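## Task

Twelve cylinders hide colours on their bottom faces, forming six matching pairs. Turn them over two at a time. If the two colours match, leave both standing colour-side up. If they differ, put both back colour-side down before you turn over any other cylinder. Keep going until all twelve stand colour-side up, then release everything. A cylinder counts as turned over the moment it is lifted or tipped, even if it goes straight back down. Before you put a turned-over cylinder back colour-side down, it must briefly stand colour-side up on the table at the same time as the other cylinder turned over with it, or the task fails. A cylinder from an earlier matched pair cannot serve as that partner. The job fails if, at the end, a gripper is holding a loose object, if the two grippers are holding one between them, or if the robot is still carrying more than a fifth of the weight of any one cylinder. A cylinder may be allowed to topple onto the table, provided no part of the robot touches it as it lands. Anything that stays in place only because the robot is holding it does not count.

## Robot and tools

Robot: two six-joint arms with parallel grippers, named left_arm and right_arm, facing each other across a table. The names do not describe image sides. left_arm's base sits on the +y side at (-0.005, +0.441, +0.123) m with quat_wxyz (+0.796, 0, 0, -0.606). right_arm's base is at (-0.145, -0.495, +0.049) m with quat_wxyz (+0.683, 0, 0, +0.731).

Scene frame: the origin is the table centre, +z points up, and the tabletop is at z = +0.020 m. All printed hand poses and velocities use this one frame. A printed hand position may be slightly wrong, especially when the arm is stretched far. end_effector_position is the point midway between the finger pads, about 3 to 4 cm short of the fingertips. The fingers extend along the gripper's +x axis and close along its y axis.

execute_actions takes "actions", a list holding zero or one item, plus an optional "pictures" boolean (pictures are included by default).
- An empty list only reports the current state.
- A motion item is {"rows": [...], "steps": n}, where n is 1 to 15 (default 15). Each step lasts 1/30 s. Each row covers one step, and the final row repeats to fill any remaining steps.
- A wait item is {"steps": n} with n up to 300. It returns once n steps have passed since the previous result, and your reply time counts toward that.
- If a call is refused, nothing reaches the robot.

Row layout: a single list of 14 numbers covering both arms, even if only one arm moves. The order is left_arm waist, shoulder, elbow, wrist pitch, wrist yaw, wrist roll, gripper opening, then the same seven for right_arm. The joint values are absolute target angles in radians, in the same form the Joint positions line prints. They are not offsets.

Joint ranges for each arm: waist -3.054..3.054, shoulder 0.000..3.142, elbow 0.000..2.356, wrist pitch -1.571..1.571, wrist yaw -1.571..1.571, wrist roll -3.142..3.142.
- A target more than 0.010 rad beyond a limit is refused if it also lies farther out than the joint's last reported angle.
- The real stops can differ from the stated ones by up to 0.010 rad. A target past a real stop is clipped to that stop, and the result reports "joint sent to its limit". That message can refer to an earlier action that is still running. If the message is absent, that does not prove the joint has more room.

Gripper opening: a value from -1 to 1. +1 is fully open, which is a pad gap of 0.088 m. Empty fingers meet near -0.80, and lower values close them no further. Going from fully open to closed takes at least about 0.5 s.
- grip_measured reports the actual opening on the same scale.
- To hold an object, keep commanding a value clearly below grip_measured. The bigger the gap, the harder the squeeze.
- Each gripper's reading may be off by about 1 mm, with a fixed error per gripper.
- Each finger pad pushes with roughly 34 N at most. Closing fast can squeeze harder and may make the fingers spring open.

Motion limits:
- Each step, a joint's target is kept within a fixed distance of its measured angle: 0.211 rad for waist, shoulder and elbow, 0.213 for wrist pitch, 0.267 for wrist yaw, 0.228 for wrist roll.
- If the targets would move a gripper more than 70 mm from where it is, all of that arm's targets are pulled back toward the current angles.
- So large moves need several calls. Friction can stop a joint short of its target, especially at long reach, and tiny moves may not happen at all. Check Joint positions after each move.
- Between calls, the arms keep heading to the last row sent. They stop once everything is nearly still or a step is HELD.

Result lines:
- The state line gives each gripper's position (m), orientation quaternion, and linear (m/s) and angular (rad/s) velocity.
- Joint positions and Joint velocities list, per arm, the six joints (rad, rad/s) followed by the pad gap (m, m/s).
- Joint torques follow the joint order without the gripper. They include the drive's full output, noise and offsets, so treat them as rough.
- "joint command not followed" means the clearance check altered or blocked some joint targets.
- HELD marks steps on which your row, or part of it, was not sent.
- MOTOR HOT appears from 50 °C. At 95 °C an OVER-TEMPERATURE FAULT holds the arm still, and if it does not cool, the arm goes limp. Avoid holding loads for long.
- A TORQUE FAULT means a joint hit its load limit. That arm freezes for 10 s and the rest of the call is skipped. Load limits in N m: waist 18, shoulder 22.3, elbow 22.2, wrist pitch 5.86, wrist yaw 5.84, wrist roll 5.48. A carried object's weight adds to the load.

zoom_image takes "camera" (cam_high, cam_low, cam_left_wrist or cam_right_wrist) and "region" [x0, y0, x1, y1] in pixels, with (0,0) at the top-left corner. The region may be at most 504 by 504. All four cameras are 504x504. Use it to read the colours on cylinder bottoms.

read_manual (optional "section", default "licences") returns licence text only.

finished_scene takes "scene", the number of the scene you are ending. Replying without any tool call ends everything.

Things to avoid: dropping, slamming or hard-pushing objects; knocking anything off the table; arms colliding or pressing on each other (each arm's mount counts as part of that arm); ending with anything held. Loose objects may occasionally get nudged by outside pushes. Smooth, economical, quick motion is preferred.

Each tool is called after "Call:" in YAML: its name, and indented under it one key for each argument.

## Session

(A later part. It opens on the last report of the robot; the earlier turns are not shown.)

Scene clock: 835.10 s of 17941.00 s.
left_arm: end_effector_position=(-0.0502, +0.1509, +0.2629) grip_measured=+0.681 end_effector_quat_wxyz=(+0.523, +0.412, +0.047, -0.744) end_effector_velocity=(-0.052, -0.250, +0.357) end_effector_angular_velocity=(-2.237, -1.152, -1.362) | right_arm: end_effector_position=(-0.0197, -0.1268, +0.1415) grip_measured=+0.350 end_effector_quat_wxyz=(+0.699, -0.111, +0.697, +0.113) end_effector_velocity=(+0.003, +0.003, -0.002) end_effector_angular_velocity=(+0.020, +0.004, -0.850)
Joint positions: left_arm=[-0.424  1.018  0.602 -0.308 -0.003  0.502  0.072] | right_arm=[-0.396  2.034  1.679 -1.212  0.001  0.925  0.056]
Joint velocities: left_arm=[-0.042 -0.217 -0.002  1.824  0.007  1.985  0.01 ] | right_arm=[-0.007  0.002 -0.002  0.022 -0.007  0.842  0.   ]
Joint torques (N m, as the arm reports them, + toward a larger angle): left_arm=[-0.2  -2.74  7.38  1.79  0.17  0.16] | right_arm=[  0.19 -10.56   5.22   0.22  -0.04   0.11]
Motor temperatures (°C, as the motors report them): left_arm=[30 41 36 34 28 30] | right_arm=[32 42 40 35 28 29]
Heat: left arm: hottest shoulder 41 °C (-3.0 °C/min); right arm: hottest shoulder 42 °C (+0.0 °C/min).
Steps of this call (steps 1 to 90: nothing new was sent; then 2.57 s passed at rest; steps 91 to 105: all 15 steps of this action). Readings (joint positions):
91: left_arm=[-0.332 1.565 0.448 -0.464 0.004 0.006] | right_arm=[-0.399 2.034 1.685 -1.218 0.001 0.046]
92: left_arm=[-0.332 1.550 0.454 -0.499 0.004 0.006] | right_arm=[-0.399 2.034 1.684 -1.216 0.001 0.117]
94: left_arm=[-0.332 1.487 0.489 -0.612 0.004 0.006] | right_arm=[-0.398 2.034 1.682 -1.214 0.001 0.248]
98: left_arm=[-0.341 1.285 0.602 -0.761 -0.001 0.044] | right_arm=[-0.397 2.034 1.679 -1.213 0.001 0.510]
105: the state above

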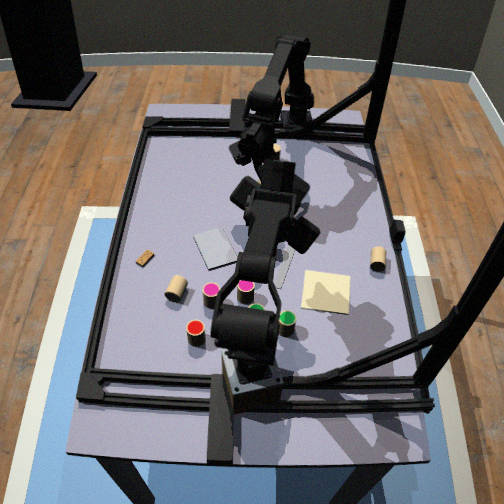

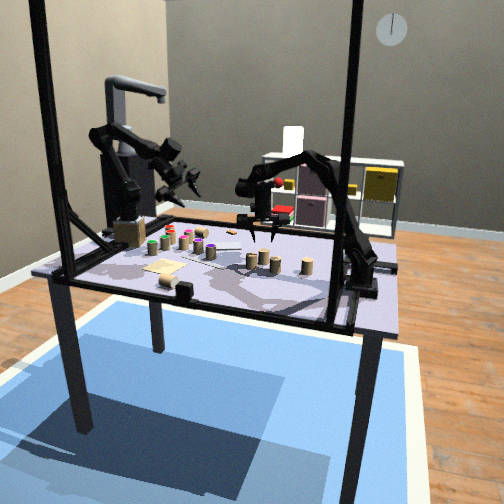

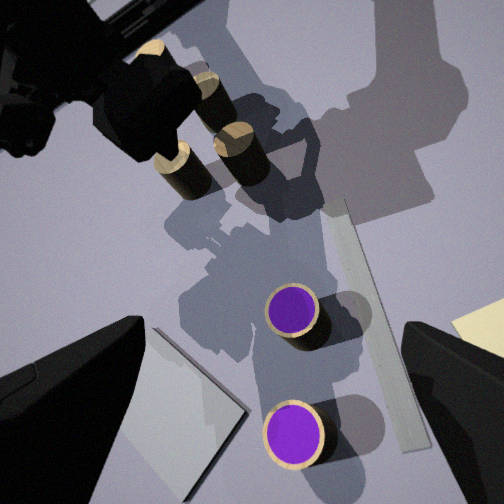

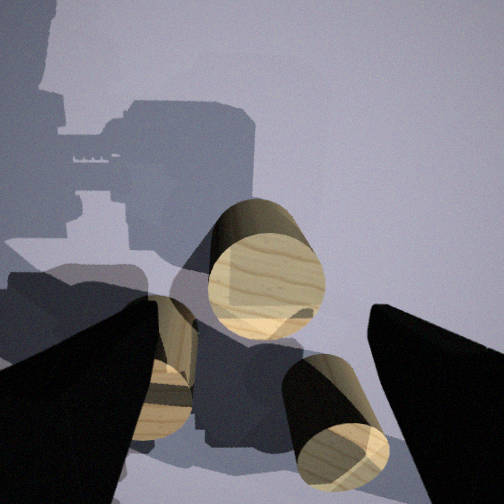

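Call:
execute_actions:
  actions:
    - {"rows":[[-0.43,1.0,0.4,0.96,0,1.571,0.7,-0.394,2.04,1.64,-1.17,0,1.0,0.35],[-0.43,1.0,0.4,0.96,0,1.571,0.7,-0.394,2.04,1.64,-1.17,0,1.0,0.35],[-0.43,1.0,0.4,0.96,0,1.571,0.7,-0.394,2.052,1.61,-1.13,0,1.0,0.35],[-0.43,1.0,0.4,0.96,0,1.571,0.7,-0.394,2.052,1.61,-1.13,0,1.0,0.35],[-0.43,1.0,0.4,0.96,0,1.571,0.7,-0.394,2.065,1.577,-1.09,0,1.0,0.35],[-0.43,1.0,0.4,0.96,0,1.571,0.7,-0.394,2.065,1.577,-1.09,0,1.0,0.35],[-0.43,1.0,0.4,0.96,0,1.571,0.7,-0.394,2.078,1.545,-1.048,0,1.0,0.35],[-0.43,1.0,0.4,0.96,0,1.571,0.7,-0.394,2.078,1.545,-1.048,0,1.0,0.35],[-0.43,1.0,0.4,0.96,0,1.571,0.7,-0.394,2.09,1.513,-1.007,0,1.0,0.35]],"steps":15}
  pictures: false

Call:
execute_actions:
  actions:
    - {"rows":[[-0.43,1.0,0.35,0.96,0,1.571,0.7,-0.394,2.09,1.513,-1.007,0,1.0,-0.4]],"steps":9}
  pictures: false

Call:
execute_actions:
  actions:
    - {"rows":[[-0.43,1.0,0.35,0.96,0,1.571,0.7,-0.394,2.06,1.59,-1.11,0,1.0,-0.4],[-0.43,1.0,0.35,0.96,0,1.571,0.7,-0.394,2.06,1.59,-1.11,0,1.0,-0.4],[-0.43,1.0,0.35,0.96,0,1.571,0.7,-0.394,2.026,1.663,-1.21,0,1.0,-0.4],[-0.43,1.0,0.35,0.96,0,1.571,0.7,-0.394,2.026,1.663,-1.21,0,1.0,-0.4],[-0.43,1.0,0.35,0.96,0,1.571,0.7,-0.394,1.88,1.663,-1.21,0,1.0,-0.4],[-0.43,1.0,0.35,0.96,0,1.571,0.7,-0.394,1.88,1.663,-1.21,0,1.0,-0.4],[-0.43,1.0,0.35,0.96,0,1.571,0.7,-0.394,1.88,1.663,-1.21,0,1.0,-0.4],[-0.43,1.0,0.35,0.96,0,1.571,0.7,-0.394,1.78,1.66,-1.2,0,0,-0.4],[-0.43,1.0,0.35,0.96,0,1.571,0.7,-0.394,1.78,1.66,-1.2,0,0,-0.4],[-0.43,1.0,0.35,0.96,0,1.571,0.7,-0.216,1.15,1.0,0.3,0,0,-0.4]],"steps":15}
  pictures: false

Call:
execute_actions:
  actions:
    - {"rows":[[-0.43,1.1,0.3,0.96,0,1.571,0.7,-0.216,1.15,0.9,0.64,0,0,-0.4]],"steps":12}
  pictures: false

Call:
execute_actions:
  actions:
    - {"rows":[[-0.43,1.25,0.32,0.98,0,1.571,0.7,-0.216,1.27,0.7,0.64,0,0,-0.4]],"steps":10}
  pictures: false

Call:
execute_actions:
  actions:
    - {"rows":[[-0.43,1.42,0.41,1.0,0,1.571,0.7,-0.216,1.39,0.75,0.633,0,0,-0.4]],"steps":9}
  pictures: false

Call:
execute_actions:
  actions:
    - {"rows":[[-0.43,1.51,0.48,1.03,0,1.571,0.7,-0.216,1.39,0.75,0.633,0,0,-0.4],[-0.43,1.51,0.48,1.03,0,1.571,0.7,-0.216,1.39,0.75,0.633,0,0,-0.4],[-0.43,1.57,0.54,1.03,0,1.571,0.7,-0.216,1.39,0.75,0.633,0,0,-0.4],[-0.43,1.57,0.54,1.03,0,1.571,0.7,-0.216,1.39,0.75,0.633,0,0,-0.4],[-0.43,1.63,0.605,1.025,0,1.571,0.7,-0.216,1.39,0.75,0.633,0,0,-0.4],[-0.43,1.63,0.605,1.025,0,1.571,0.7,-0.216,1.39,0.75,0.633,0,0,-0.4],[-0.43,1.695,0.674,1.021,0,1.571,0.7,-0.216,1.39,0.75,0.633,0,0,-0.4],[-0.43,1.695,0.674,1.021,0,1.571,0.7,-0.216,1.39,0.75,0.633,0,0,-0.4],[-0.43,1.76,0.748,1.015,0,1.571,0.7,-0.216,1.39,0.75,0.633,0,0,-0.4]],"steps":13}
  pictures: false

Call:
execute_actions:
  actions:
    - {"rows":[[-0.43,1.76,0.748,1.015,0,1.571,-0.4,-0.216,1.39,0.75,0.633,0,0,-0.4]],"steps":10}
  pictures: false

Call:
execute_actions:
  actions:
    - {"rows":[[-0.43,1.76,0.748,1.015,0,1.571,-0.4,-0.216,1.39,0.75,0.633,0,0,0.7],[-0.43,1.76,0.748,1.015,0,1.571,-0.4,-0.216,1.39,0.75,0.633,0,0,0.7],[-0.43,1.76,0.748,1.015,0,1.571,-0.4,-0.216,1.39,0.75,0.633,0,0,0.7],[-0.43,1.76,0.748,1.015,0,1.571,-0.4,-0.216,1.39,0.75,0.633,0,0,0.7],[-0.43,1.76,0.748,1.015,0,1.571,-0.4,-0.216,1.39,0.75,0.633,0,0,0.7],[-0.43,1.76,0.748,1.015,0,1.571,-0.4,-0.216,1.39,0.75,0.633,0,0,0.7],[-0.43,1.6,0.57,1.03,0,1.571,-0.4,-0.216,1.39,0.75,0.633,0,0,0.7],[-0.43,1.6,0.57,1.03,0,1.571,-0.4,-0.216,1.39,0.75,0.633,0,0,0.7],[-0.43,1.51,0.48,1.03,0,1.571,-0.4,-0.216,1.27,0.63,0.64,0,0,0.7],[-0.43,1.51,0.48,1.03,0,1.571,-0.4,-0.216,1.27,0.63,0.64,0,0,0.7],[-0.43,1.42,0.41,1.0,0,1.571,-0.4,-0.216,1.27,0.63,0.64,0,0,0.7]],"steps":13}
  pictures: false

Call:
execute_actions:
  actions:
    - {"rows":[[0.0,1.25,0.75,-0.95,0,0,-0.4,-0.35,1.15,0.9,-1.3,0,0,0.4]],"steps":10}
  pictures: false

Call:
execute_actions:
  actions:
    - {"rows":[[0.75,1.3,0.8,-0.95,0,0,-0.4,-0.35,1.15,0.9,-1.3,0,0,0.4]],"steps":14}
  pictures: false

Call:
execute_actions:
  actions:
    - {"rows":[[0.75,1.4,0.9,-0.95,0,0,-0.4,-0.35,1.3,1.0,-1.25,0,0,0.4],[0.75,1.4,0.9,-0.95,0,0,-0.4,-0.35,1.3,1.0,-1.25,0,0,0.4],[0.75,1.45,0.93,-0.95,0,0,-0.4,-0.35,1.3,1.0,-1.25,0,0,0.4],[0.75,1.45,0.93,-0.95,0,0,-0.4,-0.35,1.3,1.0,-1.25,0,0,0.4],[0.75,1.54,0.93,-0.95,0,0,-0.4,-0.35,1.3,1.0,-1.25,0,0,0.4],[0.75,1.54,0.93,-0.95,0,0,-0.4,-0.35,1.3,1.0,-1.25,0,0,0.4],[0.75,1.54,0.93,-0.95,0,0,-0.4,-0.35,1.3,1.0,-1.25,0,0,0.4],[0.75,1.587,0.885,-0.869,0,0,-0.4,-0.35,1.3,1.0,-1.25,0,0,0.4]],"steps":12}

Scene clock: 853.00 s of 17941.00 s.
left_arm: end_effector_position=(-0.0551, +0.1261, +0.4371) grip_measured=+0.700 end_effector_quat_wxyz=(+0.550, +0.355, -0.609, -0.448) end_effector_velocity=(+0.000, +0.000, -0.000) end_effector_angular_velocity=(+0.001, +0.023, -0.003) | right_arm: end_effector_position=(-0.0207, -0.1295, +0.0844) grip_measured=+0.350 end_effector_quat_wxyz=(+0.701, -0.089, +0.703, +0.083) end_effector_velocity=(+0.004, -0.000, -0.014) end_effector_angular_velocity=(+0.009, -0.011, +0.029)
Joint positions: left_arm=[-0.428  1.003  0.402  0.961 -0.004  1.566  0.073] | right_arm=[-0.396  2.082  1.519 -1.016  0.001  0.997  0.056]
Joint velocities: left_arm=[-0.002  0.002 -0.002  0.007 -0.007 -0.022  0.   ] | right_arm=[-0.007  0.012 -0.042  0.066  0.007 -0.037  0.   ]
Joint torques (N m, as the arm reports them, + toward a larger angle): left_arm=[-0.25 -2.9   7.13  1.76  0.13  0.09] | right_arm=[ 0.17 -9.35  5.8   0.27 -0.01  0.11]
Motor temperatures (°C, as the motors report them): left_arm=[30 40 38 36 28 30] | right_arm=[32 45 39 35 28 29]
Heat: left arm: hottest shoulder 40 °C (-2.0 °C/min); right arm: hottest shoulder 45 °C (+4.0 °C/min).
Steps of this call (steps 1 to 45: the robot went on to your last target; steps 46 to 110: nothing new was sent; then 13.73 s passed at rest; steps 111 to 125: all 15 steps of this action). Readings (joint positions):
111: left_arm=[-0.428 0.998 0.582 0.967 -0.004 1.565] | right_arm=[-0.396 2.034 1.674 -1.203 0.001 0.997]
112: left_arm=[-0.428 0.992 0.547 0.978 -0.004 1.565] | right_arm=[-0.396 2.034 1.667 -1.192 0.001 0.997]
114: left_arm=[-0.428 0.989 0.471 0.960 -0.004 1.565] | right_arm=[-0.396 2.034 1.646 -1.160 0.001 0.997]
118: left_arm=[-0.428 1.009 0.404 0.951 -0.004 1.566] | right_arm=[-0.396 2.046 1.585 -1.087 0.001 0.997]
125: the state above

Scene clock: 853.30 s of 17941.00 s.
left_arm: end_effector_position=(-0.0549, +0.1274, +0.4172) grip_measured=+0.700 end_effector_quat_wxyz=(+0.539, +0.369, -0.601, -0.460) end_effector_velocity=(+0.002, +0.001, +0.001) end_effector_angular_velocity=(-0.006, +0.010, +0.007) | right_arm: end_effector_position=(-0.0202, -0.1281, +0.0842) grip_measured=+0.007 end_effector_quat_wxyz=(+0.702, -0.087, +0.702, +0.086) end_effector_velocity=(-0.002, -0.005, -0.001) end_effector_angular_velocity=(-0.023, +0.016, +0.005)
Joint positions: left_arm=[-0.428  1.001  0.357  0.958 -0.004  1.566  0.073] | right_arm=[-0.396  2.082  1.518 -1.008  0.001  0.997  0.039]
Joint velocities: left_arm=[ 0.002 -0.002 -0.002  0.007 -0.007 -0.007 -0.001] | right_arm=[-0.002  0.002 -0.002 -0.022 -0.007 -0.007 -0.   ]
Joint torques (N m, as the arm reports them, + toward a larger angle): left_arm=[-0.19 -2.58  6.59  1.99  0.14  0.09] | right_arm=[ 0.19 -9.22  5.47  0.18  0.    0.09]
Motor temperatures (°C, as the motors report them): left_arm=[30 40 38 36 28 30] | right_arm=[32 45 39 35 28 29]
Heat: left arm: hottest shoulder 40 °C (-2.0 °C/min); right arm: hottest shoulder 45 °C (+4.0 °C/min).
Steps of this call (steps 1 to 9: all 9 steps of this action). Readings (joint positions):
1: left_arm=[-0.428 1.003 0.397 0.962 -0.004 1.566] | right_arm=[-0.396 2.082 1.518 -1.014 0.001 0.997]
2: left_arm=[-0.428 1.002 0.389 0.963 -0.004 1.566] | right_arm=[-0.396 2.082 1.518 -1.012 0.001 0.997]
4: left_arm=[-0.428 1.001 0.370 0.960 -0.004 1.566] | right_arm=[-0.396 2.082 1.518 -1.009 0.001 0.997]
8: left_arm=[-0.428 1.001 0.357 0.958 -0.004 1.566] | right_arm=[-0.396 2.082 1.518 -1.008 0.001 0.997]
9: the state above

Scene clock: 853.80 s of 17941.00 s.
left_arm: end_effector_position=(-0.0549, +0.1274, +0.4172) grip_measured=+0.700 end_effector_quat_wxyz=(+0.539, +0.369, -0.601, -0.460) end_effector_velocity=(+0.000, +0.001, +0.001) end_effector_angular_velocity=(-0.004, +0.024, -0.002) | right_arm: end_effector_position=(-0.0922, -0.1222, +0.2345) grip_measured=+0.009 end_effector_quat_wxyz=(+0.714, -0.151, +0.505, +0.461) end_effector_velocity=(-0.172, -0.094, +0.181) end_effector_angular_velocity=(+1.666, -1.260, +2.125)
Joint positions: left_arm=[-0.428  1.001  0.357  0.958 -0.004  1.566  0.073] | right_arm=[-0.213  1.546  1.329 -0.819 -0.009  0.497  0.039]
Joint velocities: left_arm=[-0.002 -0.002 -0.002  0.007 -0.007 -0.022  0.   ] | right_arm=[ 0.413 -1.736 -1.775  1.853 -0.007 -1.985 -0.   ]
Joint torques (N m, as the arm reports them, + toward a larger angle): left_arm=[-0.18 -2.59  6.55  1.99  0.14  0.07] | right_arm=[-2.78 -8.84  5.78  0.91  0.25 -0.01]
Motor temperatures (°C, as the motors report them): left_arm=[30 40 38 36 28 30] | right_arm=[32 45 39 35 28 29]
Heat: left arm: hottest shoulder 40 °C (-2.0 °C/min); right arm: hottest shoulder 45 °C (+4.0 °C/min).
Steps of this call (steps 1 to 15: all 15 steps of this action). Readings (joint positions):
1: left_arm=[-0.428 1.001 0.357 0.958 -0.004 1.566] | right_arm=[-0.396 2.083 1.528 -1.026 0.001 0.998]
2: left_arm=[-0.428 1.001 0.357 0.958 -0.004 1.566] | right_arm=[-0.396 2.082 1.542 -1.056 0.001 0.998]
4: left_arm=[-0.428 1.001 0.357 0.958 -0.004 1.566] | right_arm=[-0.396 2.079 1.588 -1.138 0.001 0.998]
8: left_arm=[-0.428 1.001 0.357 0.958 -0.004 1.566] | right_arm=[-0.396 1.958 1.627 -1.187 0.000 0.957]
15: the state above

Scene clock: 854.20 s of 17941.00 s.
left_arm: end_effector_position=(-0.0568, +0.1154, +0.3639) grip_measured=+0.700 end_effector_quat_wxyz=(+0.503, +0.413, -0.571, -0.499) end_effector_velocity=(-0.001, +0.001, -0.000) end_effector_angular_velocity=(+0.004, +0.008, -0.001) | right_arm: end_effector_position=(-0.0907, -0.1249, +0.3163) grip_measured=+0.009 end_effector_quat_wxyz=(+0.746, -0.108, +0.136, +0.643) end_effector_velocity=(+0.020, +0.122, +0.331) end_effector_angular_velocity=(+1.679, -0.384, +0.038)
Joint positions: left_arm=[-0.428  1.098  0.301  0.96  -0.004  1.566  0.073] | right_arm=[-0.215  1.17   0.911 -0.089 -0.001  0.014  0.039]
Joint velocities: left_arm=[-0.007 -0.007 -0.002 -0.007 -0.007 -0.007 -0.   ] | right_arm=[-0.002 -0.017 -0.095  1.795  0.007 -0.139 -0.   ]
Joint torques (N m, as the arm reports them, + toward a larger angle): left_arm=[-0.2  -2.64  6.97  1.96  0.14  0.08] | right_arm=[-0.09 -6.85  7.46  1.79  0.03 -0.07]
Motor temperatures (°C, as the motors report them): left_arm=[30 40 38 36 28 30] | right_arm=[32 45 39 35 28 29]
Heat: left arm: hottest shoulder 40 °C (-2.0 °C/min); right arm: hottest shoulder 45 °C (+4.1 °C/min).
Steps of this call (steps 1 to 12: all 12 steps of this action). Readings (joint positions):
1: left_arm=[-0.428 1.014 0.351 0.967 -0.004 1.566] | right_arm=[-0.206 1.488 1.269 -0.756 -0.008 0.429]
2: left_arm=[-0.428 1.031 0.345 0.975 -0.004 1.566] | right_arm=[-0.206 1.430 1.209 -0.694 -0.007 0.363]
4: left_arm=[-0.428 1.069 0.326 0.957 -0.004 1.566] | right_arm=[-0.212 1.312 1.090 -0.570 -0.002 0.231]
8: left_arm=[-0.428 1.098 0.301 0.954 -0.004 1.566] | right_arm=[-0.215 1.177 0.941 -0.333 -0.001 0.054]
12: the state above

Scene clock: 854.53 s of 17941.00 s.
left_arm: end_effector_position=(-0.0597, +0.0969, +0.3274) grip_measured=+0.700 end_effector_quat_wxyz=(+0.474, +0.445, -0.547, -0.527) end_effector_velocity=(+0.004, +0.000, -0.005) end_effector_angular_velocity=(+0.018, +0.006, +0.024) | right_arm: end_effector_position=(-0.0871, -0.1005, +0.2988) grip_measured=+0.006 end_effector_quat_wxyz=(+0.756, -0.028, +0.035, +0.653) end_effector_velocity=(+0.005, +0.035, +0.403) end_effector_angular_velocity=(+1.830, -0.293, +0.007)
Joint positions: left_arm=[-0.428  1.244  0.315  0.979 -0.004  1.566  0.073] | right_arm=[-0.215  1.283  0.689  0.505 -0.001  0.003  0.039]
Joint velocities: left_arm=[ 0.002  0.002 -0.007 -0.007 -0.022 -0.007 -0.   ] | right_arm=[-0.002 -0.002 -0.002  1.853 -0.007 -0.022 -0.   ]
Joint torques (N m, as the arm reports them, + toward a larger angle): left_arm=[-0.19 -2.86  7.3   2.08  0.15  0.09] | right_arm=[-0.06 -6.92  8.84  1.7  -0.01 -0.09]
Motor temperatures (°C, as the motors report them): left_arm=[30 40 38 36 28 30] | right_arm=[32 45 39 35 28 29]
Heat: left arm: hottest shoulder 40 °C (-2.0 °C/min); right arm: hottest shoulder 45 °C (+4.0 °C/min).
Steps of this call (steps 1 to 10: all 10 steps of this action). Readings (joint positions):
1: left_arm=[-0.428 1.118 0.302 0.970 -0.004 1.566] | right_arm=[-0.215 1.177 0.888 -0.017 -0.001 0.011]
2: left_arm=[-0.428 1.150 0.309 0.982 -0.004 1.566] | right_arm=[-0.215 1.182 0.858 0.048 -0.001 0.009]
4: left_arm=[-0.428 1.208 0.316 0.972 -0.004 1.566] | right_arm=[-0.215 1.211 0.785 0.160 -0.001 0.006]
8: left_arm=[-0.428 1.244 0.315 0.976 -0.004 1.566] | right_arm=[-0.215 1.281 0.694 0.381 -0.001 0.003]
10: the state above

Scene clock: 854.83 s of 17941.00 s.
left_arm: end_effector_position=(-0.0644, +0.0685, +0.3070) grip_measured=+0.700 end_effector_quat_wxyz=(+0.456, +0.464, -0.532, -0.543) end_effector_velocity=(-0.001, -0.011, +0.014) end_effector_angular_velocity=(-0.040, +0.014, +0.005) | right_arm: end_effector_position=(-0.0838, -0.0780, +0.3107) grip_measured=+0.006 end_effector_quat_wxyz=(+0.757, -0.004, +0.007, +0.654) end_effector_velocity=(+0.003, +0.008, -0.009) end_effector_angular_velocity=(+0.006, -0.008, +0.000)
Joint positions: left_arm=[-0.428  1.412  0.397  0.996 -0.004  1.566  0.073] | right_arm=[-0.215  1.384  0.746  0.622 -0.001  0.003  0.039]
Joint velocities: left_arm=[-0.002  0.027  0.046  0.022 -0.007 -0.007 -0.   ] | right_arm=[-0.007  0.056 -0.002  0.066 -0.007 -0.007 -0.   ]
Joint torques (N m, as the arm reports them, + toward a larger angle): left_arm=[-0.21 -3.65  7.52  2.25  0.16  0.08] | right_arm=[-0.1  -5.97  7.65  1.87  0.02 -0.06]
Motor temperatures (°C, as the motors report them): left_arm=[30 40 38 36 28 30] | right_arm=[32 45 39 35 28 29]
Heat: left arm: hottest shoulder 40 °C (-2.0 °C/min); right arm: hottest shoulder 45 °C (+4.0 °C/min).
Steps of this call (steps 1 to 9: all 9 steps of this action). Readings (joint positions):
1: left_arm=[-0.428 1.271 0.327 0.988 -0.004 1.566] | right_arm=[-0.215 1.291 0.698 0.553 -0.001 0.003]
2: left_arm=[-0.428 1.312 0.351 0.996 -0.004 1.566] | right_arm=[-0.215 1.306 0.718 0.584 -0.001 0.003]
4: left_arm=[-0.428 1.377 0.387 0.994 -0.004 1.566] | right_arm=[-0.215 1.340 0.744 0.610 -0.001 0.003]
8: left_arm=[-0.428 1.410 0.396 0.995 -0.004 1.566] | right_arm=[-0.215 1.381 0.746 0.619 -0.001 0.003]
9: the state above

Scene clock: 855.27 s of 17941.00 s.
left_arm: end_effector_position=(-0.0779, -0.0162, +0.3113) grip_measured=+0.700 end_effector_quat_wxyz=(+0.462, +0.458, -0.537, -0.538) end_effector_velocity=(-0.010, -0.051, -0.018) end_effector_angular_velocity=(+0.032, +0.002, -0.010) | right_arm: end_effector_position=(-0.0837, -0.0779, +0.3122) grip_measured=+0.005 end_effector_quat_wxyz=(+0.757, -0.002, +0.004, +0.654) end_effector_velocity=(-0.002, +0.000, +0.000) end_effector_angular_velocity=(-0.003, -0.007, +0.020)
Joint positions: left_arm=[-0.428  1.738  0.724  1.017 -0.004  1.566  0.073] | right_arm=[-0.215  1.385  0.746  0.63  -0.001  0.003  0.039]
Joint velocities: left_arm=[-0.002  0.208  0.198 -0.022  0.007 -0.007 -0.   ] | right_arm=[-0.002 -0.002  0.002 -0.007 -0.022 -0.007 -0.   ]
Joint torques (N m, as the arm reports them, + toward a larger angle): left_arm=[-0.2  -5.94  7.2   1.95  0.15  0.07] | right_arm=[-0.08 -5.54  7.81  1.62  0.01 -0.05]
Motor temperatures (°C, as the motors report them): left_arm=[30 40 38 36 28 30] | right_arm=[32 45 39 35 28 29]
Heat: left arm: hottest shoulder 40 °C (-2.0 °C/min); right arm: hottest shoulder 45 °C (+4.1 °C/min).
Steps of this call (steps 1 to 13: all 13 steps of this action). Readings (joint positions):
1: left_arm=[-0.428 1.426 0.409 1.005 -0.004 1.566] | right_arm=[-0.215 1.385 0.746 0.625 -0.001 0.003]
2: left_arm=[-0.428 1.449 0.428 1.014 -0.004 1.566] | right_arm=[-0.215 1.385 0.746 0.628 -0.001 0.003]
4: left_arm=[-0.428 1.506 0.482 1.021 -0.004 1.566] | right_arm=[-0.215 1.385 0.746 0.630 -0.001 0.003]
8: left_arm=[-0.428 1.628 0.605 1.022 -0.004 1.566] | right_arm=[-0.215 1.385 0.746 0.630 -0.001 0.003]
13: the state above

Scene clock: 855.60 s of 17941.00 s.
left_arm: end_effector_position=(-0.0785, -0.0199, +0.3113) grip_measured=+0.031 end_effector_quat_wxyz=(+0.462, +0.458, -0.537, -0.537) end_effector_velocity=(-0.002, +0.001, -0.001) end_effector_angular_velocity=(+0.011, +0.021, -0.010) | right_arm: end_effector_position=(-0.0837, -0.0779, +0.3123) grip_measured=+0.005 end_effector_quat_wxyz=(+0.757, -0.002, +0.004, +0.654) end_effector_velocity=(+0.002, -0.001, -0.002) end_effector_angular_velocity=(-0.008, -0.006, -0.010)
Joint positions: left_arm=[-0.428  1.751  0.739  1.015 -0.004  1.567  0.041] | right_arm=[-0.215  1.385  0.746  0.631 -0.001  0.003  0.039]
Joint velocities: left_arm=[-0.002 -0.002 -0.002 -0.007  0.007 -0.022 -0.   ] | right_arm=[-0.002 -0.002 -0.002 -0.007  0.007 -0.007 -0.   ]
Joint torques (N m, as the arm reports them, + toward a larger angle): left_arm=[-0.18 -5.59  7.44  2.01  0.17  0.06] | right_arm=[-0.09 -5.5   7.79  1.57  0.02 -0.06]
Motor temperatures (°C, as the motors report them): left_arm=[30 40 38 36 28 30] | right_arm=[32 44 39 35 28 29]
Heat: left arm: hottest shoulder 40 °C (-2.0 °C/min); right arm: hottest shoulder 44 °C (+3.0 °C/min).
Steps of this call (steps 1 to 10: all 10 steps of this action). Readings (joint positions):
1: left_arm=[-0.428 1.743 0.729 1.017 -0.004 1.566] | right_arm=[-0.215 1.385 0.746 0.630 -0.001 0.003]
2: left_arm=[-0.428 1.747 0.732 1.017 -0.004 1.566] | right_arm=[-0.215 1.385 0.746 0.630 -0.001 0.003]
4: left_arm=[-0.428 1.750 0.736 1.017 -0.004 1.566] | right_arm=[-0.215 1.385 0.746 0.630 -0.001 0.003]
8: left_arm=[-0.428 1.751 0.739 1.015 -0.004 1.567] | right_arm=[-0.215 1.385 0.746 0.631 -0.001 0.003]
10: the state above

Scene clock: 856.03 s of 17941.00 s.
left_arm: end_effector_position=(-0.0671, +0.0516, +0.3100) grip_measured=+0.031 end_effector_quat_wxyz=(+0.458, +0.462, -0.534, -0.540) end_effector_velocity=(+0.033, +0.201, +0.043) end_effector_angular_velocity=(-0.136, +0.029, +0.015) | right_arm: end_effector_position=(-0.0873, -0.1008, +0.3068) grip_measured=+0.693 end_effector_quat_wxyz=(+0.757, -0.001, +0.003, +0.654) end_effector_velocity=(-0.009, -0.059, +0.001) end_effector_angular_velocity=(+0.047, +0.000, +0.005)
Joint positions: left_arm=[-0.428  1.482  0.461  1.012 -0.004  1.567  0.041] | right_arm=[-0.215  1.296  0.654  0.636 -0.002  0.003  0.073]
Joint velocities: left_arm=[-0.007 -0.906 -0.716 -0.051 -0.022 -0.007 -0.   ] | right_arm=[-0.002 -0.252 -0.212  0.007 -0.007  0.007  0.003]
Joint torques (N m, as the arm reports them, + toward a larger angle): left_arm=[-0.14 -3.84  7.15  1.81  0.15  0.04] | right_arm=[-0.08 -5.91  6.78  1.59  0.02 -0.06]
Motor temperatures (°C, as the motors report them): left_arm=[30 41 38 36 28 30] | right_arm=[32 44 39 36 28 29]
Heat: left arm: hottest shoulder 41 °C (-1.0 °C/min); right arm: hottest shoulder 44 °C (+3.0 °C/min).
Steps of this call (steps 1 to 13: all 13 steps of this action). Readings (joint positions):
1: left_arm=[-0.428 1.751 0.739 1.015 -0.004 1.567] | right_arm=[-0.215 1.385 0.746 0.631 -0.001 0.003]
2: left_arm=[-0.428 1.751 0.739 1.015 -0.004 1.567] | right_arm=[-0.215 1.385 0.746 0.631 -0.001 0.003]
4: left_arm=[-0.428 1.751 0.739 1.015 -0.004 1.567] | right_arm=[-0.215 1.385 0.746 0.631 -0.002 0.003]
8: left_arm=[-0.428 1.701 0.675 1.016 -0.004 1.567] | right_arm=[-0.215 1.385 0.746 0.632 -0.002 0.003]
13: the state above

Scene clock: 856.37 s of 17941.00 s.
left_arm: end_effector_position=(+0.0717, +0.0475, +0.4077) grip_measured=+0.031 end_effector_quat_wxyz=(+0.655, +0.408, -0.355, -0.528) end_effector_velocity=(+0.494, +0.118, +0.017) end_effector_angular_velocity=(+0.408, +2.080, +1.314) | right_arm: end_effector_position=(-0.0414, -0.1311, +0.3646) grip_measured=+0.407 end_effector_quat_wxyz=(+0.797, -0.038, +0.053, +0.601) end_effector_velocity=(-0.014, -0.063, -0.339) end_effector_angular_velocity=(-1.638, +0.446, -0.002)
Joint positions: left_arm=[-0.075  1.275  0.715  0.595  0.002  1.142  0.04 ] | right_arm=[-0.346  1.142  0.903  0.108  0.001  0.003  0.059]
Joint velocities: left_arm=[ 1.199 -0.393  0.53  -1.722 -0.183 -1.956 -0.   ] | right_arm=[-0.012 -0.066  0.076 -1.839 -0.007 -0.022 -0.003]
Joint torques (N m, as the arm reports them, + toward a larger angle): left_arm=[-1.69 -3.98  6.77  1.37  0.16 -0.26] | right_arm=[-0.12 -2.89  6.6   0.7  -0.04 -0.06]
Motor temperatures (°C, as the motors report them): left_arm=[30 41 38 36 28 30] | right_arm=[32 44 39 36 28 29]
Heat: left arm: hottest shoulder 41 °C (-1.0 °C/min); right arm: hottest shoulder 44 °C (+3.0 °C/min).
Steps of this call (steps 1 to 10: all 10 steps of this action). Readings (joint positions):
1: left_arm=[-0.419 1.452 0.463 0.980 0.007 1.547] | right_arm=[-0.223 1.280 0.667 0.599 -0.007 0.003]
2: left_arm=[-0.392 1.431 0.483 0.933 0.009 1.514] | right_arm=[-0.243 1.268 0.692 0.548 -0.007 0.003]
4: left_arm=[-0.327 1.390 0.541 0.872 0.009 1.445] | right_arm=[-0.289 1.237 0.764 0.455 -0.003 0.003]
8: left_arm=[-0.169 1.307 0.670 0.711 0.008 1.269] | right_arm=[-0.343 1.157 0.886 0.228 0.001 0.003]
10: the state above

Scene clock: 856.83 s of 17941.00 s.
left_arm: end_effector_position=(+0.2820, +0.2167, +0.2801) grip_measured=+0.029 end_effector_quat_wxyz=(+0.861, +0.263, +0.247, -0.358) end_effector_velocity=(+0.144, +0.582, -0.302) end_effector_angular_velocity=(-0.140, +2.462, +2.771) | right_arm: end_effector_position=(-0.0685, -0.2273, +0.2067) grip_measured=+0.400 end_effector_quat_wxyz=(+0.698, -0.292, +0.389, +0.525) end_effector_velocity=(-0.097, -0.336, -0.217) end_effector_angular_velocity=(-1.809, +0.521, +0.008)
Joint positions: left_arm=[ 0.64   1.298  0.789 -0.151  0.002  0.36   0.04 ] | right_arm=[-0.347  1.147  0.903 -0.771  0.001  0.003  0.059]
Joint velocities: left_arm=[ 1.502 -0.002  0.071 -1.927 -0.007 -2.059 -0.   ] | right_arm=[-0.002 -0.002 -0.002 -1.883 -0.007 -0.007 -0.   ]
Joint torques (N m, as the arm reports them, + toward a larger angle): left_arm=[-0.62 -4.31  8.38  1.56 -0.03 -0.22] | right_arm=[-0.19 -3.76  6.86  0.8  -0.06 -0.06]
Motor temperatures (°C, as the motors report them): left_arm=[30 41 38 36 28 30] | right_arm=[32 44 39 36 28 29]
Heat: left arm: hottest shoulder 41 °C (-1.0 °C/min); right arm: hottest shoulder 44 °C (+3.0 °C/min).
Steps of this call (steps 1 to 14: all 14 steps of this action). Readings (joint positions):
1: left_arm=[-0.032 1.269 0.734 0.539 0.002 1.082] | right_arm=[-0.346 1.141 0.904 0.046 0.001 0.003]
2: left_arm=[0.019 1.270 0.753 0.488 0.003 1.027] | right_arm=[-0.346 1.142 0.904 -0.021 0.001 0.003]
4: left_arm=[0.121 1.280 0.776 0.385 0.003 0.919] | right_arm=[-0.346 1.147 0.903 -0.149 0.001 0.003]
8: left_arm=[0.324 1.294 0.783 0.176 0.003 0.704] | right_arm=[-0.347 1.147 0.903 -0.397 0.001 0.003]
14: the state above

Scene clock: 857.23 s of 17941.00 s.
left_arm: end_effector_position=(+0.2151, +0.3045, +0.1614) grip_measured=+0.029 end_effector_quat_wxyz=(+0.695, +0.193, +0.662, -0.201) end_effector_velocity=(-0.174, +0.111, -0.109) end_effector_angular_velocity=(+0.529, +0.847, +0.074) | right_arm: end_effector_position=(-0.0887, -0.2975, +0.1726) grip_measured=+0.400 end_effector_quat_wxyz=(+0.575, -0.418, +0.556, +0.432) end_effector_velocity=(-0.007, -0.022, +0.008) end_effector_angular_velocity=(-0.099, +0.035, +0.020)
Joint positions: left_arm=[ 0.747  1.58   0.882 -0.825 -0.002  0.011  0.04 ] | right_arm=[-0.347  1.29   0.988 -1.237  0.001  0.003  0.059]
Joint velocities: left_arm=[ 0.007  0.227 -0.208 -0.564 -0.007 -0.066  0.   ] | right_arm=[-0.002 -0.002  0.032 -0.139 -0.007 -0.022 -0.   ]
Joint torques (N m, as the arm reports them, + toward a larger angle): left_arm=[ 0.1  -6.1   7.96  1.15  0.11 -0.23] | right_arm=[-0.18 -3.08  7.34  0.03 -0.05 -0.06]
Motor temperatures (°C, as the motors report them): left_arm=[30 41 38 36 28 30] | right_arm=[32 44 40 36 28 29]
Heat: left arm: hottest shoulder 41 °C (-1.0 °C/min); right arm: hottest shoulder 44 °C (+3.0 °C/min).
Steps of this call (steps 1 to 12: all 12 steps of this action). Readings (joint positions):
1: left_arm=[0.684 1.312 0.805 -0.224 -0.002 0.293] | right_arm=[-0.347 1.166 0.914 -0.844 0.001 0.003]
2: left_arm=[0.714 1.335 0.829 -0.284 -0.004 0.228] | right_arm=[-0.347 1.197 0.936 -0.904 0.001 0.003]
4: left_arm=[0.740 1.393 0.882 -0.400 -0.003 0.112] | right_arm=[-0.347 1.259 0.972 -1.015 0.001 0.003]
8: left_arm=[0.745 1.511 0.917 -0.641 -0.002 0.030] | right_arm=[-0.347 1.289 0.980 -1.198 0.001 0.003]
12: the state above

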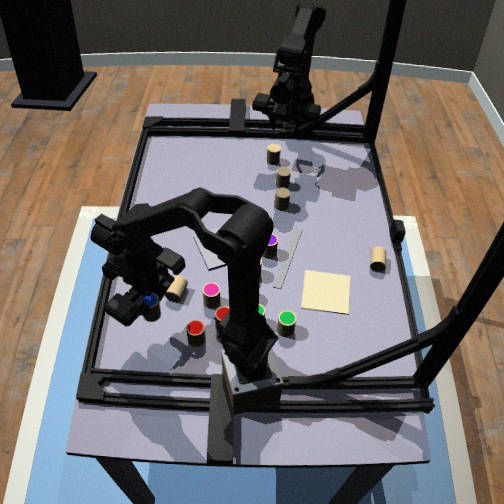

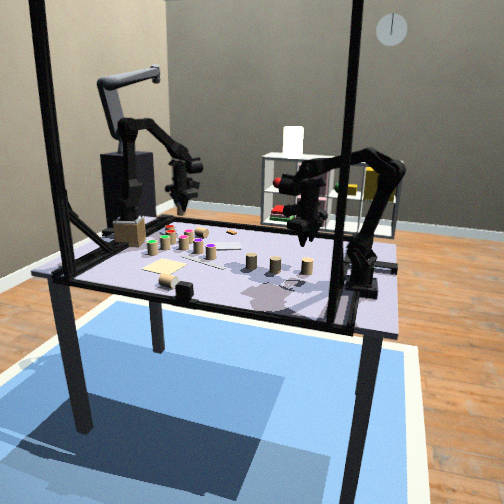

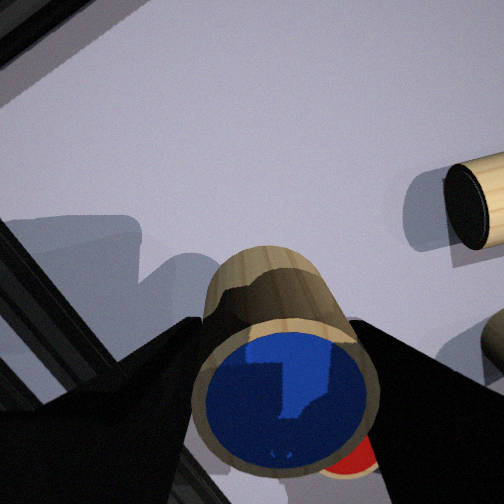

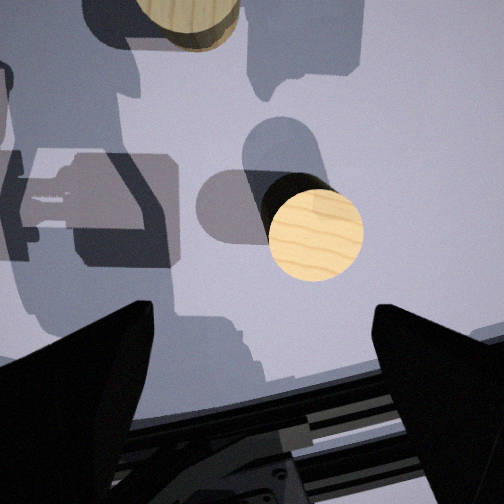

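Call:
execute_actions:
  actions:
    - {"rows":[[0.75,1.6,0.87,-0.84,0,0,-0.4,-0.257,1.4,1.2,-1.25,0,0,0.4],[0.75,1.62,0.857,-0.81,0,0,-0.4,-0.257,1.4,1.2,-1.25,0,0,0.4],[0.75,1.652,0.828,-0.75,0,0,-0.4,-0.257,1.5,1.3,-1.25,0,0,0.4],[0.75,1.685,0.8,-0.69,0,0,-0.4,-0.257,1.5,1.3,-1.25,0,0,0.4],[0.75,1.718,0.778,-0.634,0,0,-0.4,-0.257,1.6,1.35,-1.2,0,0,0.4],[0.75,1.745,0.76,-0.588,0,0,-0.4,-0.257,1.6,1.35,-1.2,0,0,0.4],[0.75,1.767,0.746,-0.55,0,0,-0.4,-0.257,1.7,1.35,-1.17,0,0,0.4],[0.75,1.784,0.735,-0.522,0,0,-0.4,-0.257,1.7,1.35,-1.17,0,0,0.4],[0.75,1.795,0.728,-0.504,0,0,-0.4,-0.257,1.757,1.305,-1.12,0,0,0.4],[0.75,1.8,0.725,-0.496,0,0,-0.4,-0.257,1.757,1.305,-1.12,0,0,0.4],[0.75,1.805,0.722,-0.488,0,0,-0.4,-0.257,1.757,1.305,-1.12,0,0,0.4],[0.75,1.81,0.719,-0.48,0,0,-0.4,-0.257,1.757,1.305,-1.12,0,0,0.4],[0.75,1.815,0.716,-0.472,0,0,-0.4,-0.257,1.757,1.305,-1.12,0,0,0.4]],"steps":15}
  pictures: false

Call:
execute_actions:
  actions:
    - {"rows":[[0.75,1.815,0.716,-0.472,0,0,-0.4,-0.257,1.757,1.305,-1.12,0,0,0.4],[0.75,1.815,0.716,-0.472,0,0,-0.4,-0.257,1.757,1.305,-1.12,0,0,0.4],[0.75,1.815,0.716,-0.472,0,0,-0.4,-0.257,1.757,1.305,-1.12,0,0,0.4],[0.75,1.804,0.722,-0.49,0,0,0.4,-0.257,1.757,1.305,-1.12,0,0,0.4]],"steps":12}

Scene clock: 864.60 s of 17941.00 s.
left_arm: end_effector_position=(+0.2030, +0.3122, +0.0787) grip_measured=+0.021 end_effector_quat_wxyz=(+0.674, +0.198, +0.685, -0.193) end_effector_velocity=(-0.009, +0.003, -0.008) end_effector_angular_velocity=(-0.002, +0.010, +0.005) | right_arm: end_effector_position=(-0.0859, -0.1890, +0.1401) grip_measured=+0.400 end_effector_quat_wxyz=(+0.542, -0.453, +0.550, +0.446) end_effector_velocity=(+0.002, +0.010, -0.022) end_effector_angular_velocity=(+0.004, +0.007, +0.005)
Joint positions: left_arm=[ 0.748  1.798  0.722 -0.512 -0.002  0.006  0.04 ] | right_arm=[-0.26   1.756  1.301 -1.13   0.001  0.002  0.059]
Joint velocities: left_arm=[-0.002  0.002 -0.042  0.037  0.007 -0.007  0.   ] | right_arm=[-0.002  0.051 -0.027  0.081 -0.007 -0.007 -0.   ]
Joint torques (N m, as the arm reports them, + toward a larger angle): left_arm=[ 0.18 -3.65  4.19  2.42  0.1  -0.25] | right_arm=[ 0.19 -8.44  6.78  0.34 -0.05 -0.04]
Motor temperatures (°C, as the motors report them): left_arm=[30 41 38 36 28 30] | right_arm=[32 43 40 35 28 29]
Heat: left arm: hottest shoulder 41 °C (-1.0 °C/min); right arm: hottest shoulder 43 °C (+2.0 °C/min).
Steps of this call (steps 1 to 30: the robot went on to your last target; steps 31 to 206: nothing new was sent; steps 207 to 221: all 15 steps of this action). Readings (joint positions):
207: left_arm=[0.748 1.587 0.880 -0.865 -0.002 0.006] | right_arm=[-0.340 1.306 1.015 -1.265 0.004 0.002]
208: left_arm=[0.748 1.591 0.877 -0.853 -0.002 0.006] | right_arm=[-0.317 1.333 1.059 -1.270 0.004 0.002]
210: left_arm=[0.748 1.615 0.856 -0.783 -0.002 0.006] | right_arm=[-0.281 1.408 1.176 -1.247 0.001 0.002]
214: left_arm=[0.748 1.724 0.782 -0.614 -0.002 0.006] | right_arm=[-0.261 1.575 1.328 -1.192 0.001 0.002]
221: the state above

Scene clock: 865.00 s of 17941.00 s.
left_arm: end_effector_position=(+0.2065, +0.3102, +0.0777) grip_measured=+0.385 end_effector_quat_wxyz=(+0.681, +0.195, +0.679, -0.194) end_effector_velocity=(-0.005, +0.006, +0.001) end_effector_angular_velocity=(+0.035, +0.015, +0.020) | right_arm: end_effector_position=(-0.0855, -0.1871, +0.1399) grip_measured=+0.400 end_effector_quat_wxyz=(+0.545, -0.451, +0.548, +0.448) end_effector_velocity=(-0.001, -0.005, +0.002) end_effector_angular_velocity=(-0.015, +0.010, +0.005)
Joint positions: left_arm=[ 0.748  1.801  0.72  -0.488 -0.002  0.006  0.058] | right_arm=[-0.26   1.757  1.302 -1.122  0.001  0.002  0.059]
Joint velocities: left_arm=[-0.002 -0.007 -0.002 -0.037 -0.022 -0.022 -0.007] | right_arm=[-0.002 -0.007 -0.002 -0.022 -0.007 -0.007 -0.   ]
Joint torques (N m, as the arm reports them, + toward a larger angle): left_arm=[ 0.15 -4.94  4.73  0.36  0.09 -0.24] | right_arm=[ 0.17 -7.83  6.4   0.21 -0.06 -0.06]
Motor temperatures (°C, as the motors report them): left_arm=[30 41 38 36 28 30] | right_arm=[32 43 40 35 28 29]
Heat: left arm: hottest shoulder 41 °C (-1.0 °C/min); right arm: hottest shoulder 43 °C (+2.0 °C/min).
Steps of this call (steps 1 to 12: all 12 steps of this action). Readings (joint positions):
1: left_arm=[0.748 1.798 0.721 -0.511 -0.002 0.006] | right_arm=[-0.260 1.757 1.301 -1.127 0.001 0.002]
2: left_arm=[0.748 1.798 0.720 -0.510 -0.002 0.006] | right_arm=[-0.260 1.757 1.301 -1.124 0.001 0.002]
4: left_arm=[0.748 1.796 0.719 -0.509 -0.002 0.006] | right_arm=[-0.260 1.757 1.302 -1.122 0.001 0.002]
8: left_arm=[0.748 1.800 0.720 -0.484 -0.002 0.006] | right_arm=[-0.260 1.757 1.302 -1.122 0.001 0.002]
12: the state above

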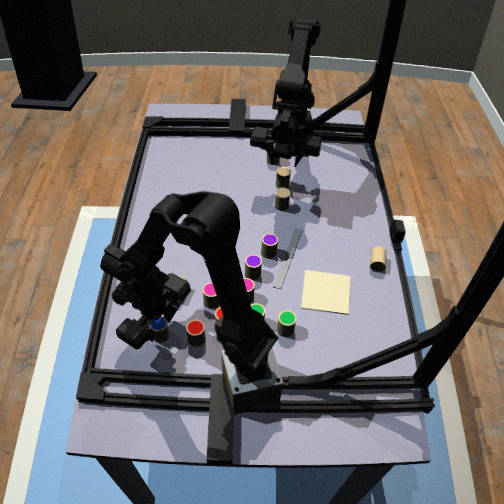

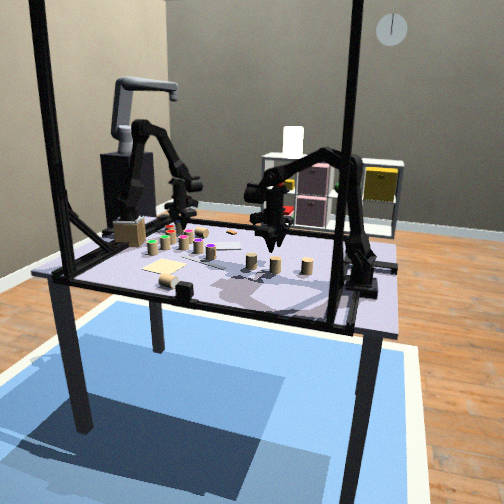

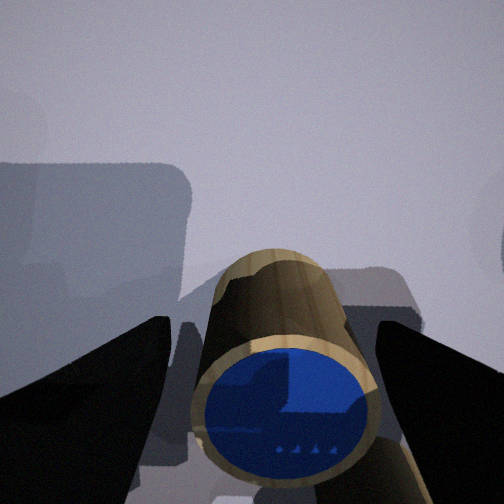

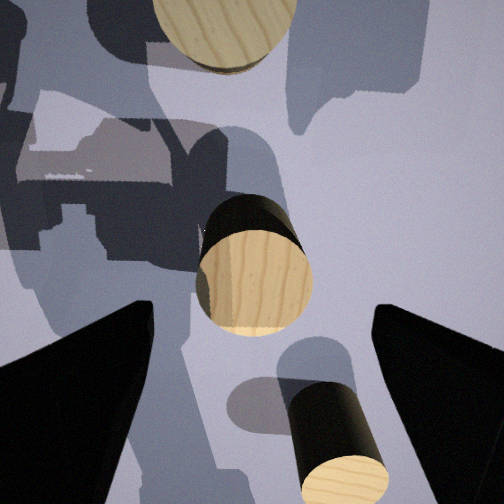

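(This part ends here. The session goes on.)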